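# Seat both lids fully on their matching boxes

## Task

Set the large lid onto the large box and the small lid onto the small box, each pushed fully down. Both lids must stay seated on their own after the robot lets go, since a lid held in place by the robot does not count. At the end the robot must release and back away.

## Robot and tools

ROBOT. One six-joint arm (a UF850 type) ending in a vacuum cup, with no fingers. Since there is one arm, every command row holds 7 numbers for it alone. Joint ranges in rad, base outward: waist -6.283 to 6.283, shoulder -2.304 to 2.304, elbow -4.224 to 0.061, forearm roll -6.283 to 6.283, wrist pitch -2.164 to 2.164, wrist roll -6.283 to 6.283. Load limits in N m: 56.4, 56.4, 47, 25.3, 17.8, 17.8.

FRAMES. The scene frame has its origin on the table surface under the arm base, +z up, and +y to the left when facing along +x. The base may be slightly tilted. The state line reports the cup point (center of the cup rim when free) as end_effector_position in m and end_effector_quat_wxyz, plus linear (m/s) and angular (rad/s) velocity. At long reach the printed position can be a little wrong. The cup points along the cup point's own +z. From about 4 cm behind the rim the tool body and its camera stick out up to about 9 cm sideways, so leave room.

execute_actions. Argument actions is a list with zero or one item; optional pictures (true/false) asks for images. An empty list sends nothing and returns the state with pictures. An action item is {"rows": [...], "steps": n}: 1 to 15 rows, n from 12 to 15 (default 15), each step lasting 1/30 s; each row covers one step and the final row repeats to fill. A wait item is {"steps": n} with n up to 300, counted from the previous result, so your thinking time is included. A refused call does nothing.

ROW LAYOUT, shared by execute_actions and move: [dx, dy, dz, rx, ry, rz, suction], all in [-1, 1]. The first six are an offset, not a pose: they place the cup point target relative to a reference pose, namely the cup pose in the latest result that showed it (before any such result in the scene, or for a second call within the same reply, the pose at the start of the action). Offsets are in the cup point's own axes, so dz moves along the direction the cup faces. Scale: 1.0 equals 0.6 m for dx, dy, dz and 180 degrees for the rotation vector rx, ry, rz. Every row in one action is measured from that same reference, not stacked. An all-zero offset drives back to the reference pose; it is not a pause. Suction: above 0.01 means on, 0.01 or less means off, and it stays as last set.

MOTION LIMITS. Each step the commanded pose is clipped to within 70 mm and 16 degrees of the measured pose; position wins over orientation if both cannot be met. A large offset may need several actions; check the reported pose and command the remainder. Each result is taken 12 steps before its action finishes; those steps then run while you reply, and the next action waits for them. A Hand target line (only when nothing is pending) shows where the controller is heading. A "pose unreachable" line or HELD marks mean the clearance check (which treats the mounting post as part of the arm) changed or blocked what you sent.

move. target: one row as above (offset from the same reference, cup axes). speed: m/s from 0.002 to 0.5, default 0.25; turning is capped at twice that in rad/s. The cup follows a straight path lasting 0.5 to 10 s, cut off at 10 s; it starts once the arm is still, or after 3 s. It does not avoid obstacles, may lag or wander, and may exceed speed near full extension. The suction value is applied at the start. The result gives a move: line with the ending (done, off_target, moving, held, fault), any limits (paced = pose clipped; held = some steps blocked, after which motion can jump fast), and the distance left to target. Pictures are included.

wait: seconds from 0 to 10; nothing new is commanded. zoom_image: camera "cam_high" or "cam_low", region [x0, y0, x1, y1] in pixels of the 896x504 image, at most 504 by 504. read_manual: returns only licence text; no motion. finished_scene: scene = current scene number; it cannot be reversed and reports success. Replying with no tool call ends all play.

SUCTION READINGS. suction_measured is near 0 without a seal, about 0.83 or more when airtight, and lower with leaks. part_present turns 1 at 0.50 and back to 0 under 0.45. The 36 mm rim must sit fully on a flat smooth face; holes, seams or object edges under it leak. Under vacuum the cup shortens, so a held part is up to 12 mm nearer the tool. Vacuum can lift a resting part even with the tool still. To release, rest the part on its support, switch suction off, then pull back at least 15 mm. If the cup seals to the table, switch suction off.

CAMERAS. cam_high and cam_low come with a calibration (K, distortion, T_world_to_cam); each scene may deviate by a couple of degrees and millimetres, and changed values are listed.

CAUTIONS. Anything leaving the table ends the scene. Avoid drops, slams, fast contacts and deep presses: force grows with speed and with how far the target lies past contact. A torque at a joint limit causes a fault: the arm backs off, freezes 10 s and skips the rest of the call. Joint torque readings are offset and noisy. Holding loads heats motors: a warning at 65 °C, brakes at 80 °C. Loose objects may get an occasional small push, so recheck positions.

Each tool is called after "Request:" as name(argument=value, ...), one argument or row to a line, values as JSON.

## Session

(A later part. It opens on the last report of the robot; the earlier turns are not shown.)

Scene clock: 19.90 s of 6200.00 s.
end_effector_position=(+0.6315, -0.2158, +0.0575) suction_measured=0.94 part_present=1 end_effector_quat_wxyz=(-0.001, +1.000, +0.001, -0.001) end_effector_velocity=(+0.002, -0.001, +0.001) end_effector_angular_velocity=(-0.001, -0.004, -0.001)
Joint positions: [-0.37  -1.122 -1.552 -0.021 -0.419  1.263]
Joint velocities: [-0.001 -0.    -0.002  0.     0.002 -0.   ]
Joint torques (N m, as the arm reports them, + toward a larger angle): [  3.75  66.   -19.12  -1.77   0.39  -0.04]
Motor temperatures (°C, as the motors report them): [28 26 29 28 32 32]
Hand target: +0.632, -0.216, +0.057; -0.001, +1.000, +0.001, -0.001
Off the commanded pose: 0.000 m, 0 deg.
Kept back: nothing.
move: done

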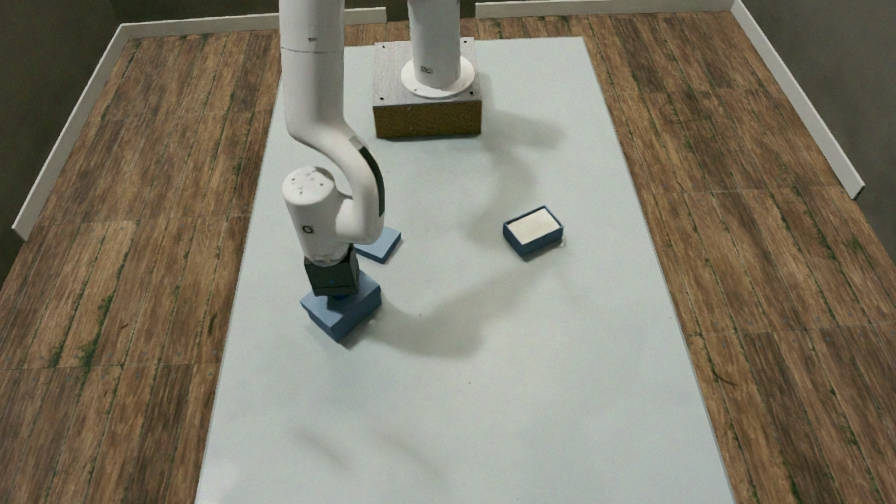

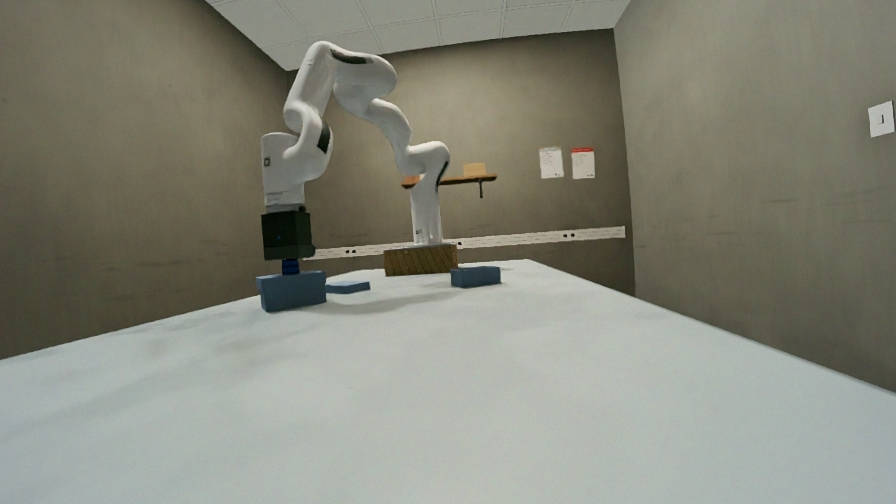

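Request:
move(
  target=[0,0,0.031,0,0,0,1],
  speed=0.02,
)

Request:
zoom_image(
  camera="cam_low",
  region=[250, 255, 340, 320],
)

Scene clock: 21.33 s of 6200.00 s.
end_effector_position=(+0.6315, -0.2158, +0.0390) suction_measured=0.94 part_present=1 end_effector_quat_wxyz=(-0.001, +1.000, +0.001, -0.000) end_effector_velocity=(+0.001, -0.000, -0.001) end_effector_angular_velocity=(-0.001, -0.002, -0.000)
Joint positions: [-0.371 -1.159 -1.571 -0.022 -0.401  1.263]
Joint velocities: [ 0.    -0.002 -0.003 -0.     0.002  0.001]
Joint torques (N m, as the arm reports them, + toward a larger angle): [  4.31  66.17 -18.81  -1.79   0.36  -0.03]
Motor temperatures (°C, as the motors report them): [28 26 29 28 32 32]
Hand target: +0.632, -0.216, +0.039; -0.001, +1.000, +0.001, -0.001
Off the commanded pose: 0.000 m, 0 deg.
Kept back: nothing.
move: done

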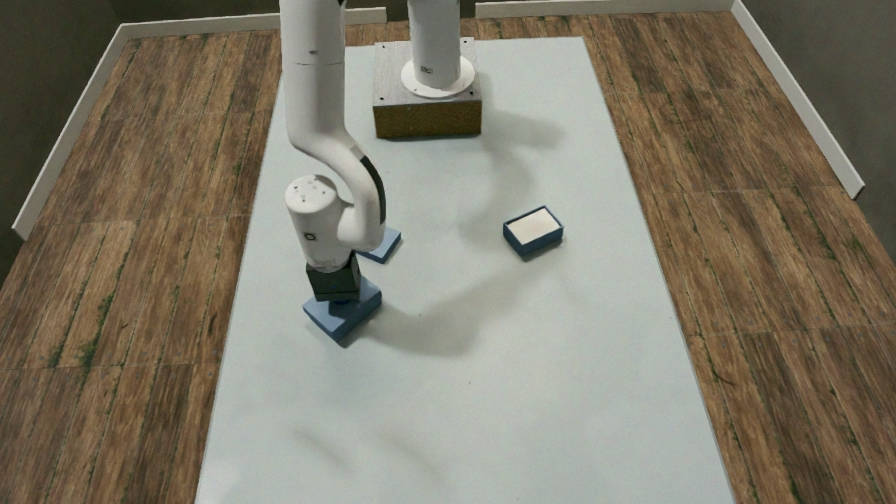

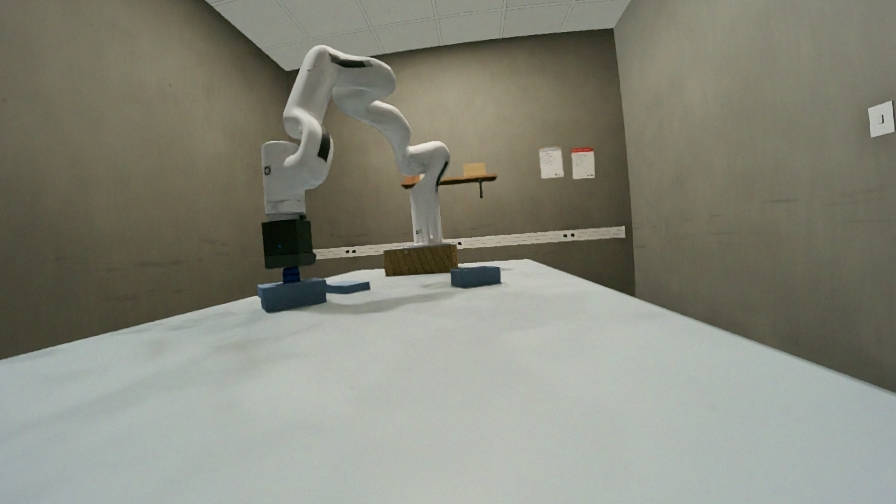

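Region (250, 255, 340, 320) of cam_low's 896x504 image, scaled by 5.600, with more detail than that image has.

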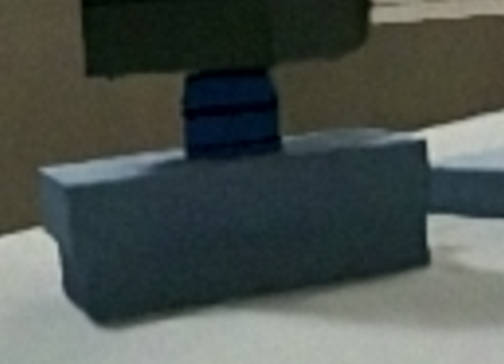

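Request:
move(
  target=[0,0,0.0025,0,0,0,1],
  speed=0.01,
)

Request:
move(
  target=[0,0,0,0,0,0,0],
)

Request:
move(
  target=[0,0,-0.05,0,0,0,0],
  speed=0.1,
)

Request:
move(
  target=[-0.299,-0.073,0.01,0,0,0.308,0],
  speed=0.4,
)

Request:
move(
  target=[0,0,0.05,0,0,0,0],
  speed=0.1,
)

Request:
zoom_image(
  camera="cam_high",
  region=[325, 195, 415, 285],
)

Scene clock: 22.70 s of 6200.00 s.
end_effector_position=(+0.6315, -0.2158, +0.0375) suction_measured=0.94 part_present=1 end_effector_quat_wxyz=(-0.001, +1.000, +0.001, -0.000) end_effector_velocity=(-0.001, -0.000, -0.001) end_effector_angular_velocity=(+0.000, +0.001, -0.001)
Joint positions: [-0.371 -1.161 -1.572 -0.022 -0.4    1.263]
Joint velocities: [-0.001 -0.002  0.    -0.     0.001  0.001]
Joint torques (N m, as the arm reports them, + toward a larger angle): [  3.6   66.06 -18.79  -1.65   0.41  -0.05]
Motor temperatures (°C, as the motors report them): [28 26 29 28 32 32]
Hand target: +0.632, -0.216, +0.037; -0.001, +1.000, +0.001, -0.000
Off the commanded pose: 0.000 m, 0 deg.
Kept back: nothing.
move: done

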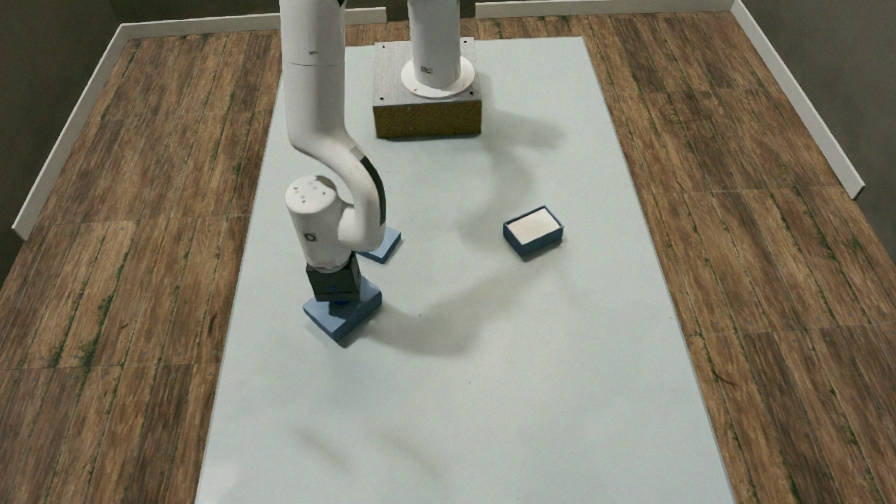

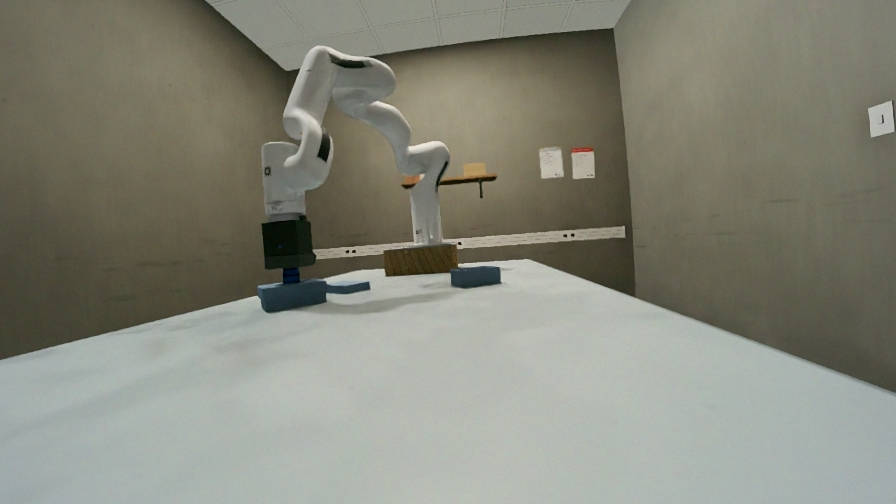

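Scene clock: 23.20 s of 6200.00 s.
end_effector_position=(+0.6318, -0.2159, +0.0378) suction_measured=0.00 part_present=0 end_effector_quat_wxyz=(-0.001, +1.000, +0.001, -0.000) end_effector_velocity=(-0.001, +0.000, -0.002) end_effector_angular_velocity=(+0.001, +0.002, -0.001)
Joint positions: [-0.371 -1.161 -1.572 -0.022 -0.399  1.263]
Joint velocities: [-0.    -0.002  0.001 -0.     0.001  0.001]
Joint torques (N m, as the arm reports them, + toward a larger angle): [  4.17  53.31 -14.97  -1.72   0.92  -0.04]
Motor temperatures (°C, as the motors report them): [28 26 29 28 32 32]
Hand target: +0.632, -0.216, +0.038; -0.001, +1.000, +0.001, -0.000
Off the commanded pose: 0.000 m, 0 deg.
Kept back: nothing.
move: done

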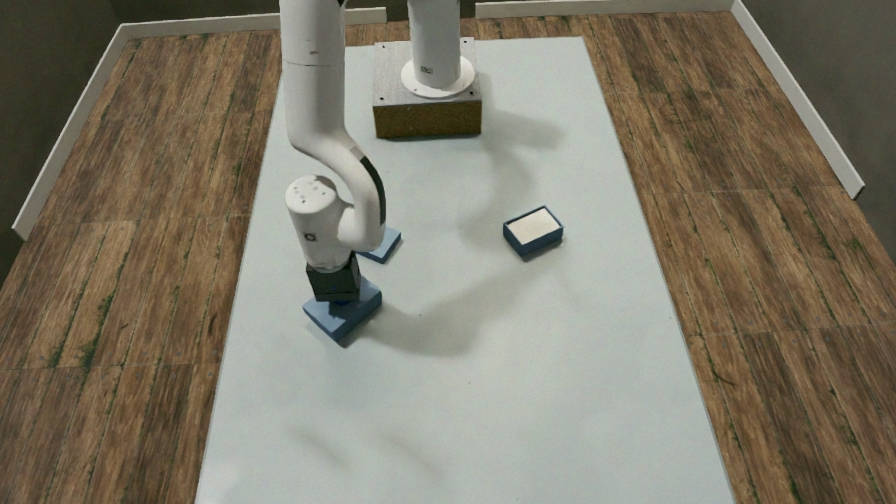

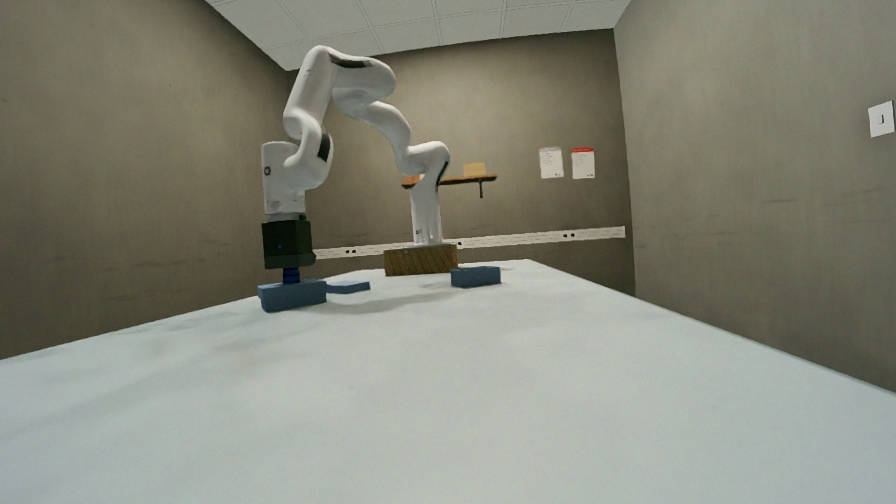

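Scene clock: 24.03 s of 6200.00 s.
end_effector_position=(+0.6316, -0.2159, +0.0675) suction_measured=0.00 part_present=0 end_effector_quat_wxyz=(-0.001, +1.000, +0.001, -0.000) end_effector_velocity=(+0.000, +0.000, +0.002) end_effector_angular_velocity=(-0.000, -0.001, -0.001)
Joint positions: [-0.37  -1.102 -1.542 -0.021 -0.428  1.262]
Joint velocities: [ 0.     0.003  0.001  0.    -0.002  0.001]
Joint torques (N m, as the arm reports them, + toward a larger angle): [  3.99  65.27 -19.34  -1.77   0.36  -0.07]
Motor temperatures (°C, as the motors report them): [28 26 29 28 32 32]
Hand target: +0.632, -0.216, +0.068; -0.001, +1.000, +0.001, -0.000
Off the commanded pose: 0.000 m, 0 deg.
Kept back: nothing.
move: done

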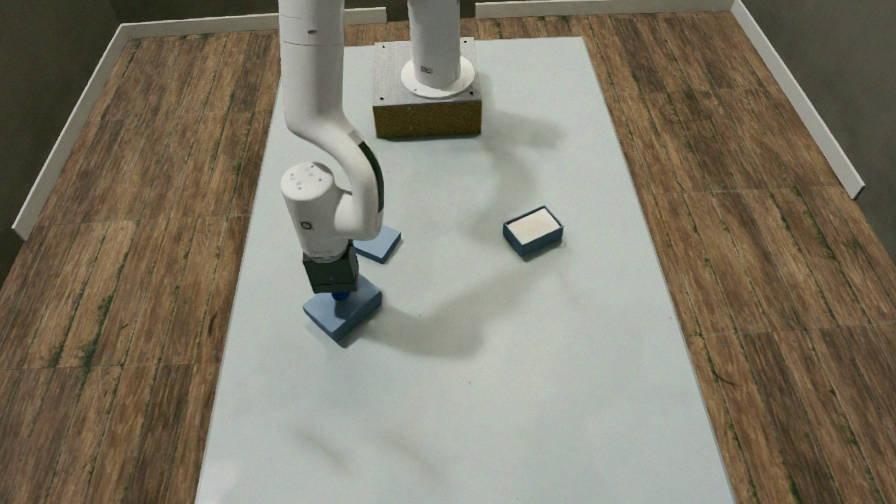

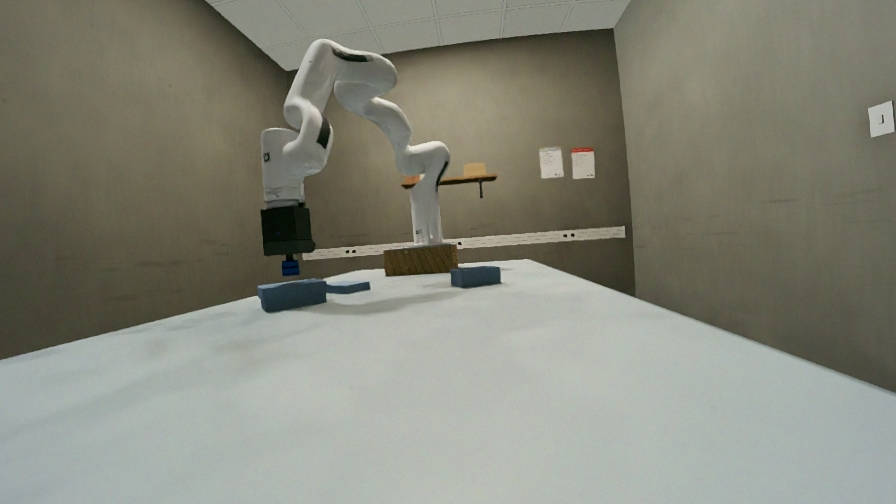

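Scene clock: 25.80 s of 6200.00 s.
end_effector_position=(+0.4524, -0.1728, +0.0616) suction_measured=0.00 part_present=0 end_effector_quat_wxyz=(-0.007, +0.886, -0.464, -0.001) end_effector_velocity=(-0.002, +0.000, -0.000) end_effector_angular_velocity=(-0.019, +0.014, -0.008)
Joint positions: [-0.411 -0.851 -0.943  0.045 -0.078  2.124]
Joint velocities: [ 0.011 -0.     0.001 -0.297 -0.004  0.316]
Joint torques (N m, as the arm reports them, + toward a larger angle): [  3.49  49.66 -12.98  -1.85   0.3   -0.13]
Motor temperatures (°C, as the motors report them): [28 26 29 28 32 32]
Hand target: +0.452, -0.173, +0.062; -0.005, +0.886, -0.464, -0.001
Off the commanded pose: 0.001 m, 1 deg.
Kept back: nothing.
move: done

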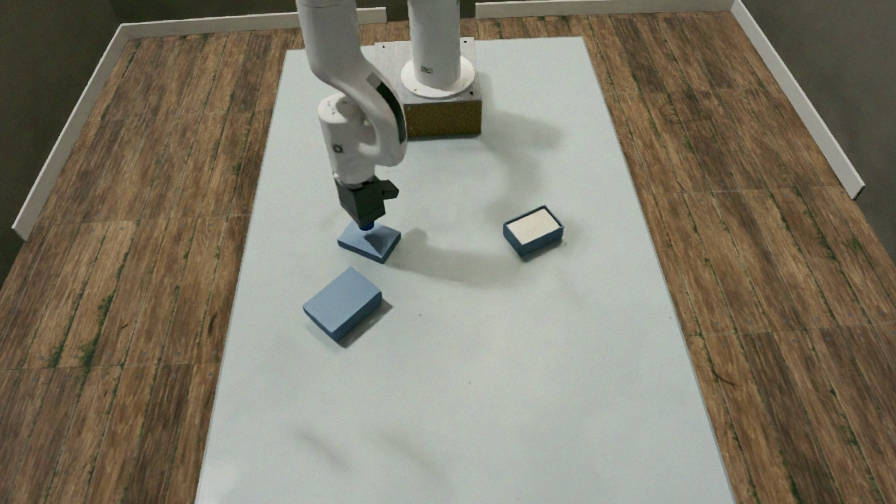

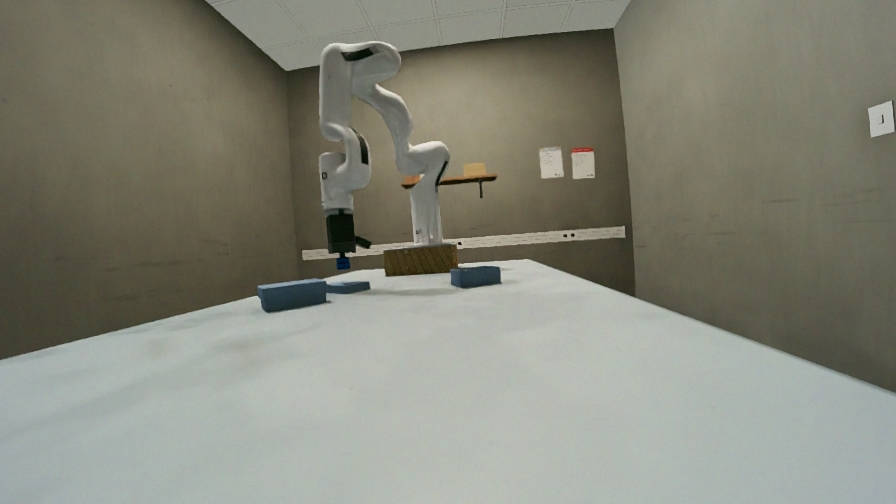

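Scene clock: 26.63 s of 6200.00 s.
end_effector_position=(+0.4527, -0.1725, +0.0318) suction_measured=0.00 part_present=0 end_effector_quat_wxyz=(-0.006, +0.886, -0.464, -0.001) end_effector_velocity=(-0.000, +0.000, -0.002) end_effector_angular_velocity=(+0.002, +0.001, +0.000)
Joint positions: [-0.41  -0.925 -0.973  0.068 -0.035  2.101]
Joint velocities: [-0.    -0.004 -0.001  0.036  0.001 -0.037]
Joint torques (N m, as the arm reports them, + toward a larger angle): [  3.84  51.77 -12.08  -2.43   0.36   0.11]
Motor temperatures (°C, as the motors report them): [28 27 29 28 32 32]
Hand target: +0.453, -0.172, +0.032; -0.006, +0.886, -0.464, -0.001
Off the commanded pose: 0.000 m, 0 deg.
Kept back: nothing.
move: done

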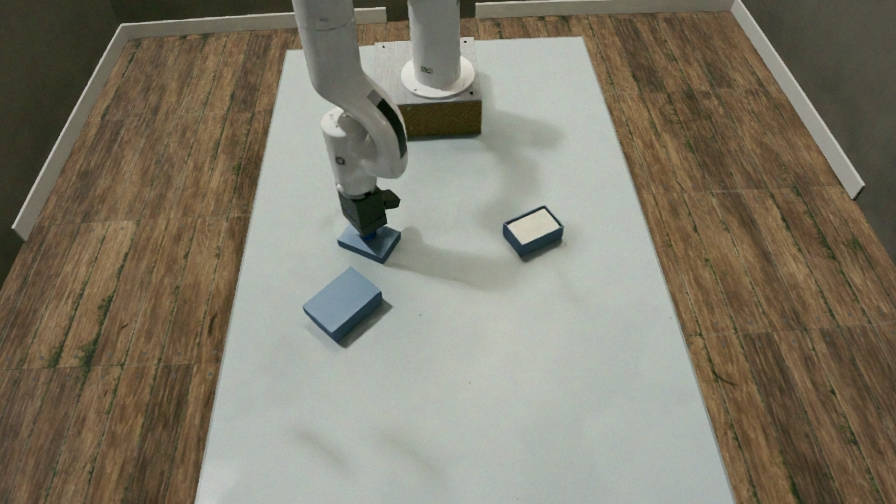

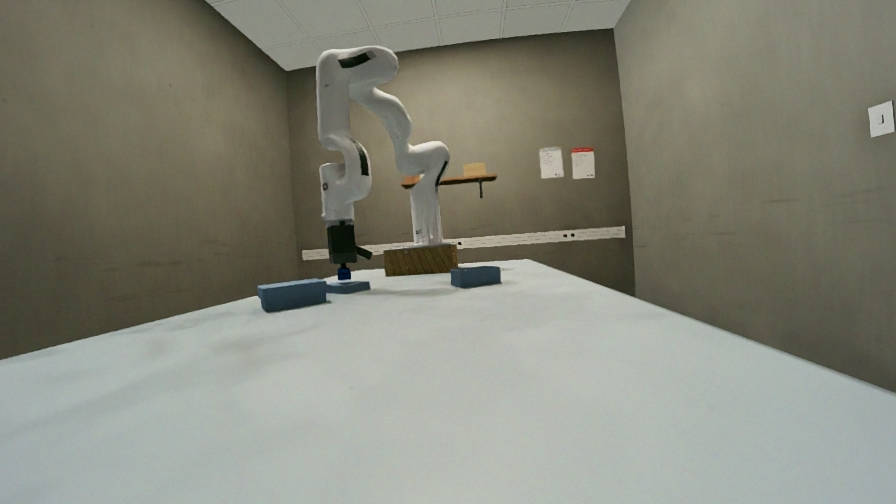

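Region (325, 195, 415, 285) of cam_high's 896x504 image, scaled by 5.600, with more detail than that image has.

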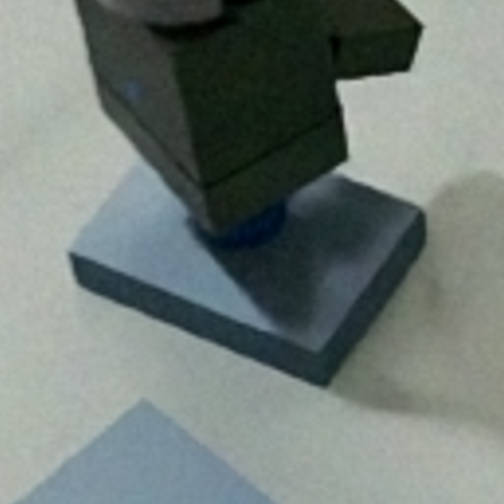

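Request:
move(
  target=[0,0,0.023,0,0,0,1],
  speed=0.03,
)

Request:
move(
  target=[0,0,-0.09,0,0,0,1],
  speed=0.15,
)

Request:
move(
  target=[-0.492,-0.355,0.02,-0.004,0,-0.308,1],
  speed=0.3,
)

Request:
zoom_image(
  camera="cam_high",
  region=[490, 185, 580, 275],
)

Request:
zoom_image(
  camera="cam_low",
  region=[440, 240, 510, 295],
)

Scene clock: 28.00 s of 6200.00 s.
end_effector_position=(+0.4528, -0.1723, +0.0181) suction_measured=0.93 part_present=1 end_effector_quat_wxyz=(-0.006, +0.886, -0.464, -0.001) end_effector_velocity=(+0.001, -0.000, -0.001) end_effector_angular_velocity=(+0.000, -0.000, +0.001)
Joint positions: [-0.41  -0.959 -0.989  0.085 -0.017  2.085]
Joint velocities: [-0.    -0.003 -0.003  0.017  0.    -0.018]
Joint torques (N m, as the arm reports them, + toward a larger angle): [  3.22  52.1  -11.97  -2.43   0.36   0.02]
Motor temperatures (°C, as the motors report them): [28 27 29 28 32 32]
Hand target: +0.453, -0.172, +0.018; -0.006, +0.886, -0.464, -0.001
Off the commanded pose: 0.000 m, 0 deg.
Kept back: nothing.
move: done

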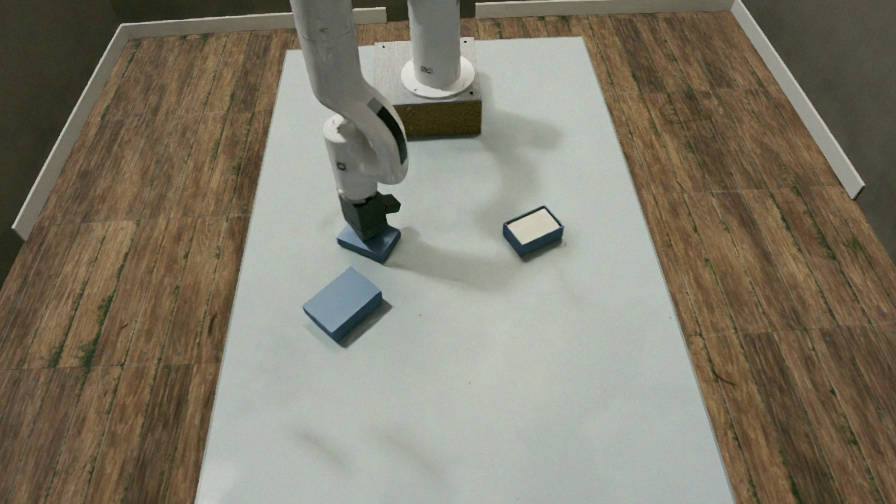

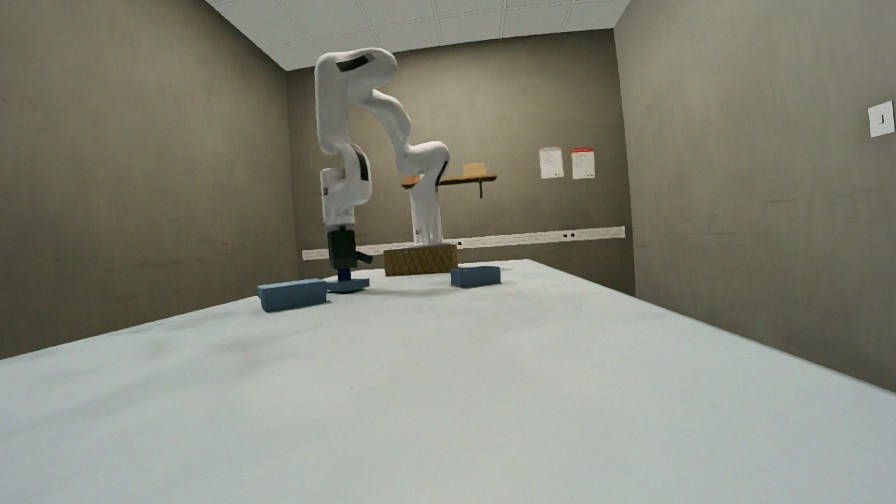

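Scene clock: 28.87 s of 6200.00 s.
end_effector_position=(+0.4524, -0.1728, +0.0718) suction_measured=0.94 part_present=1 end_effector_quat_wxyz=(-0.006, +0.886, -0.464, -0.001) end_effector_velocity=(+0.001, -0.000, +0.002) end_effector_angular_velocity=(-0.005, -0.000, -0.001)
Joint positions: [-0.411 -0.826 -0.933  0.024 -0.094  2.145]
Joint velocities: [ 0.002  0.005  0.001 -0.046 -0.002  0.048]
Joint torques (N m, as the arm reports them, + toward a larger angle): [  3.01  49.83 -13.6   -1.58   0.35  -0.16]
Motor temperatures (°C, as the motors report them): [28 27 29 28 32 32]
Hand target: +0.453, -0.173, +0.072; -0.006, +0.886, -0.464, -0.001
Off the commanded pose: 0.000 m, 0 deg.
Kept back: nothing.
move: done

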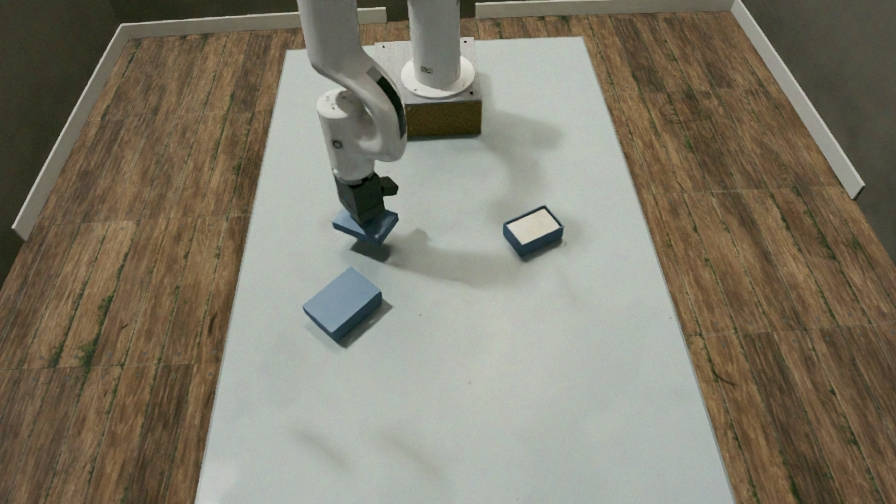

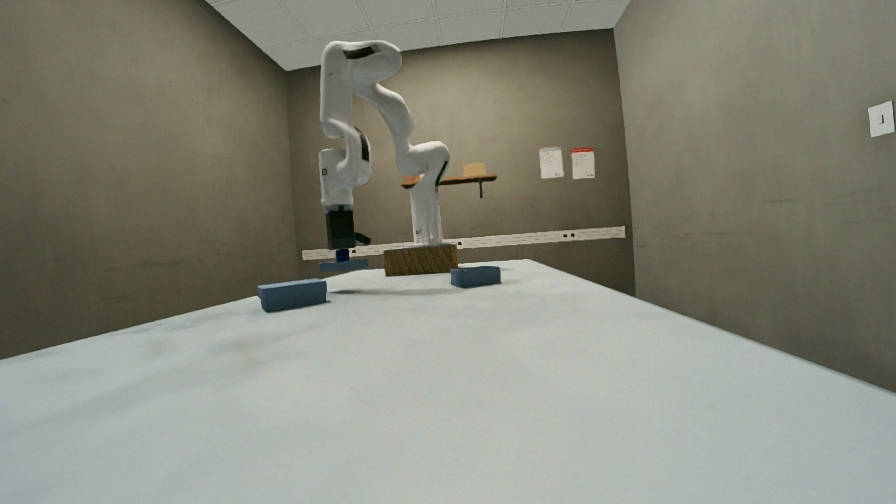

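Scene clock: 31.00 s of 6200.00 s.
end_effector_position=(+0.4585, +0.1905, +0.0637) suction_measured=0.94 part_present=1 end_effector_quat_wxyz=(+0.001, +1.000, +0.001, -0.001) end_effector_velocity=(+0.001, +0.002, +0.001) end_effector_angular_velocity=(+0.000, -0.001, +0.003)
Joint positions: [ 0.357 -0.875 -0.988 -0.152 -0.113  2.121]
Joint velocities: [ 0.003 -0.    -0.003 -0.001 -0.002  0.001]
Joint torques (N m, as the arm reports them, + toward a larger angle): [  4.04  51.33 -13.59  -1.88   0.39  -0.02]
Motor temperatures (°C, as the motors report them): [28 27 29 28 32 32]
Hand target: +0.458, +0.191, +0.064; +0.001, +1.000, +0.001, -0.001
Off the commanded pose: 0.001 m, 0 deg.
Kept back: nothing.
move: done

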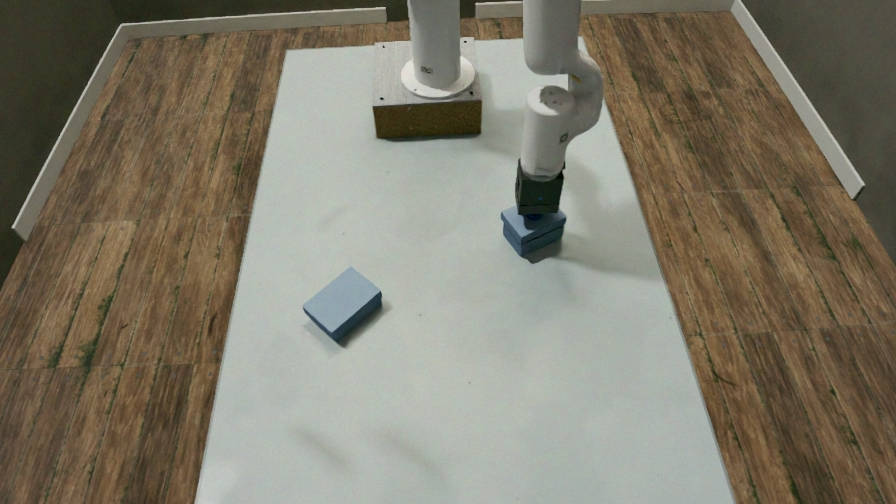

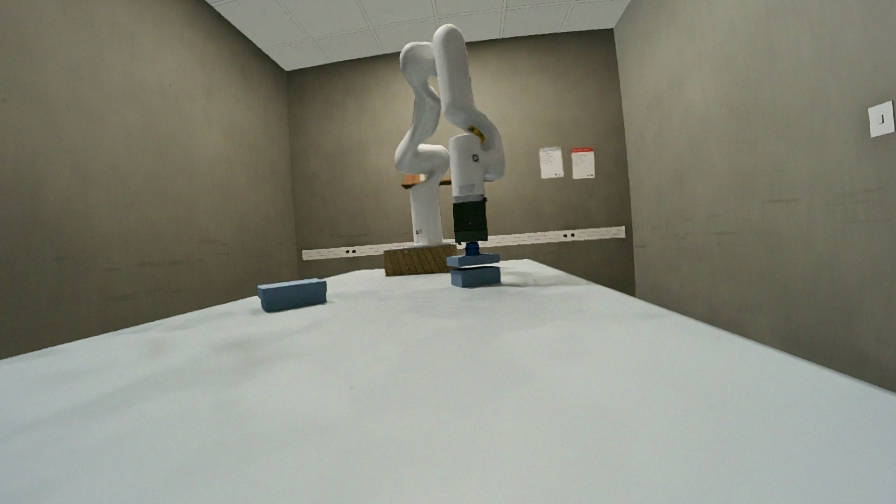

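Region (490, 185, 580, 275) of cam_high's 896x504 image, scaled by 5.600, with more detail than that image has.

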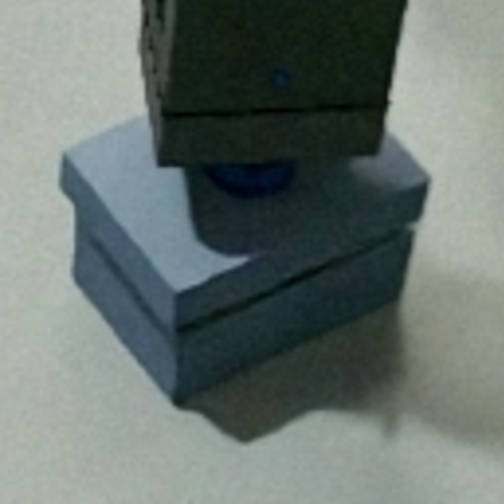

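Region (440, 240, 510, 295) of cam_low's 896x504 image, scaled by 7.200, with more detail than that image has; it fills the top 396 rows of this view, and the rest is white.

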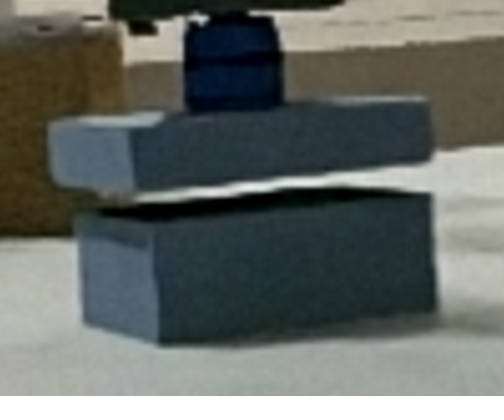

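Request:
move(
  target=[0,-0.0038,0.015,0,0,0,1],
  speed=0.03,
)

Request:
zoom_image(
  camera="cam_high",
  region=[490, 185, 580, 275],
)

Request:
zoom_image(
  camera="cam_low",
  region=[440, 240, 510, 295],
)

Request:
move(
  target=[0,0,0.011,0,0,0,1],
  speed=0.015,
)

Request:
zoom_image(
  camera="cam_low",
  region=[440, 240, 510, 295],
)

Scene clock: 32.40 s of 6200.00 s.
end_effector_position=(+0.4584, +0.1928, +0.0549) suction_measured=0.94 part_present=1 end_effector_quat_wxyz=(+0.001, +1.000, +0.001, -0.001) end_effector_velocity=(+0.001, +0.000, -0.001) end_effector_angular_velocity=(+0.000, -0.003, -0.001)
Joint positions: [ 0.361 -0.898 -0.999 -0.167 -0.102  2.14 ]
Joint velocities: [ 0.    -0.003 -0.002 -0.012  0.003  0.013]
Joint torques (N m, as the arm reports them, + toward a larger angle): [  4.43  52.18 -13.24  -2.02   0.28   0.01]
Motor temperatures (°C, as the motors report them): [28 27 29 28 32 32]
Hand target: +0.458, +0.193, +0.055; +0.001, +1.000, +0.001, -0.001
Off the commanded pose: 0.000 m, 0 deg.
Kept back: nothing.
move: done

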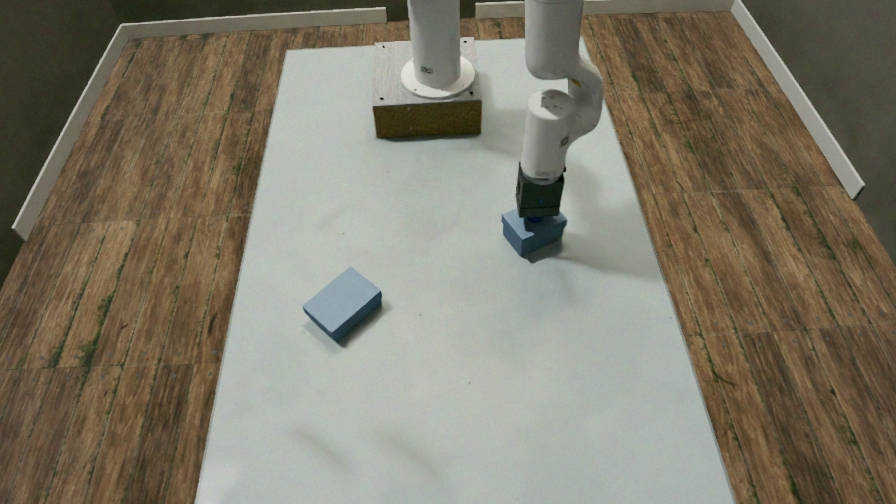

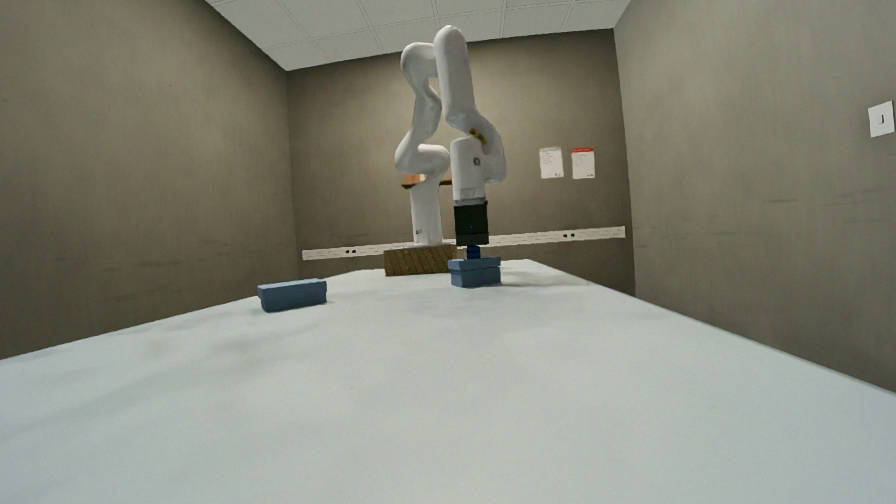

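Region (490, 185, 580, 275) of cam_high's 896x504 image, scaled by 5.600, with more detail than that image has.

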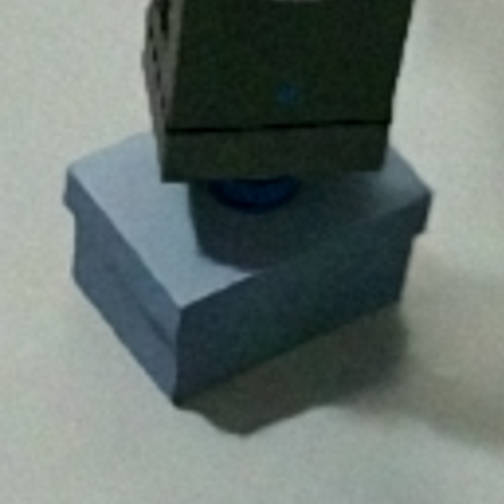

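Region (440, 240, 510, 295) of cam_low's 896x504 image, scaled by 7.200, with more detail than that image has; it fills the top 396 rows of this view, and the rest is white.

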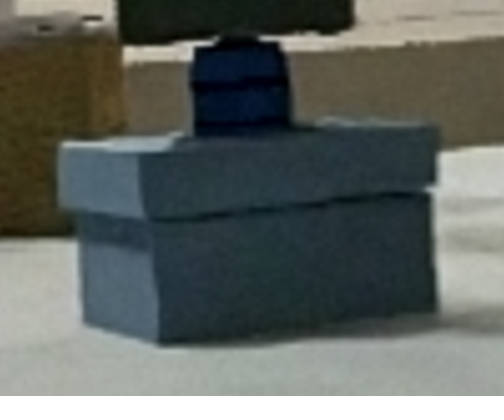

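Scene clock: 33.10 s of 6200.00 s.
end_effector_position=(+0.4584, +0.1928, +0.0484) suction_measured=0.94 part_present=1 end_effector_quat_wxyz=(+0.000, +1.000, +0.001, -0.001) end_effector_velocity=(+0.001, -0.000, -0.001) end_effector_angular_velocity=(+0.000, -0.002, -0.002)
Joint positions: [ 0.361 -0.913 -1.005 -0.181 -0.093  2.154]
Joint velocities: [-0.002 -0.004 -0.003 -0.013  0.003  0.013]
Joint torques (N m, as the arm reports them, + toward a larger angle): [  3.99  52.7  -13.14  -2.07   0.36  -0.05]
Motor temperatures (°C, as the motors report them): [28 27 29 28 32 32]
Hand target: +0.458, +0.193, +0.048; +0.000, +1.000, +0.001, -0.001
Off the commanded pose: 0.000 m, 0 deg.
Kept back: nothing.
move: done

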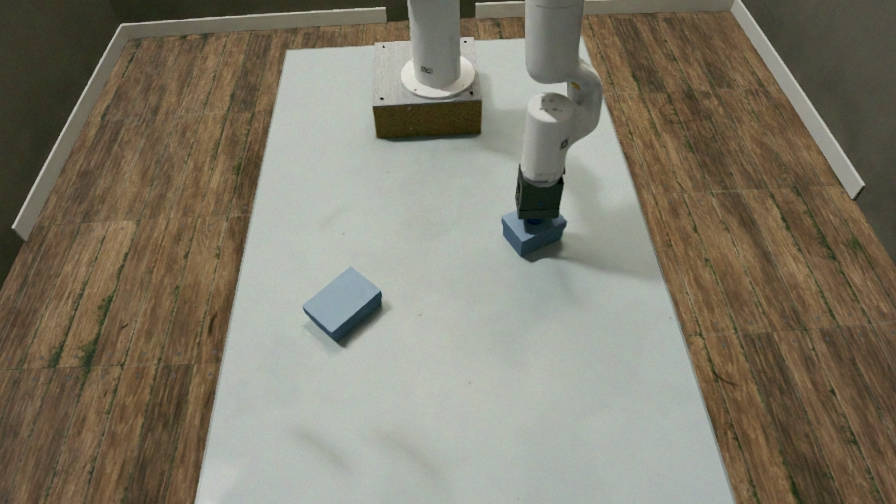

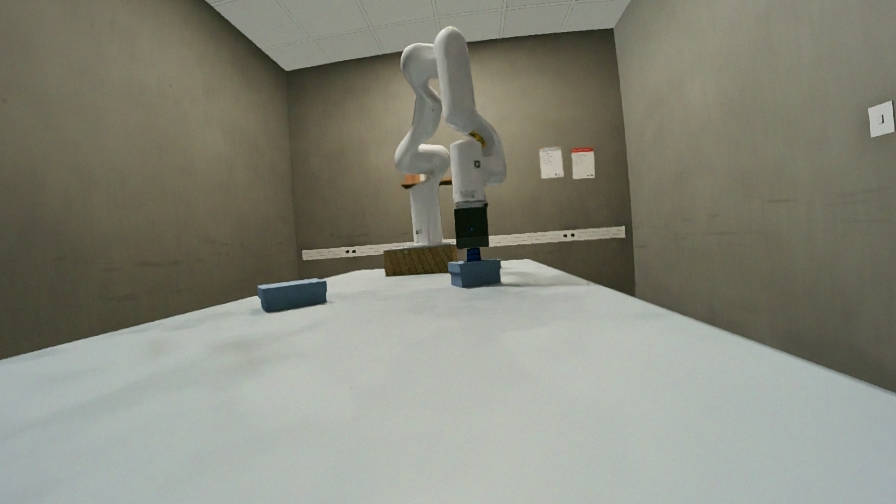

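Region (440, 240, 510, 295) of cam_low's 896x504 image, scaled by 7.200, with more detail than that image has; it fills the top 396 rows of this view, and the rest is white.

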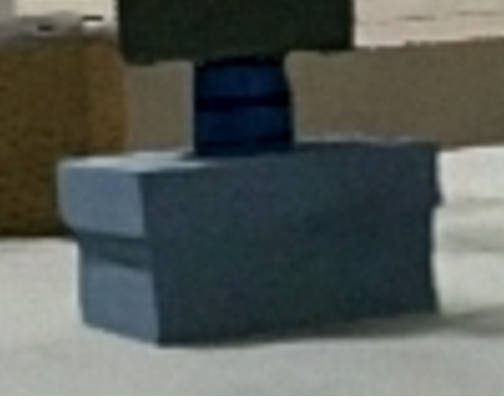

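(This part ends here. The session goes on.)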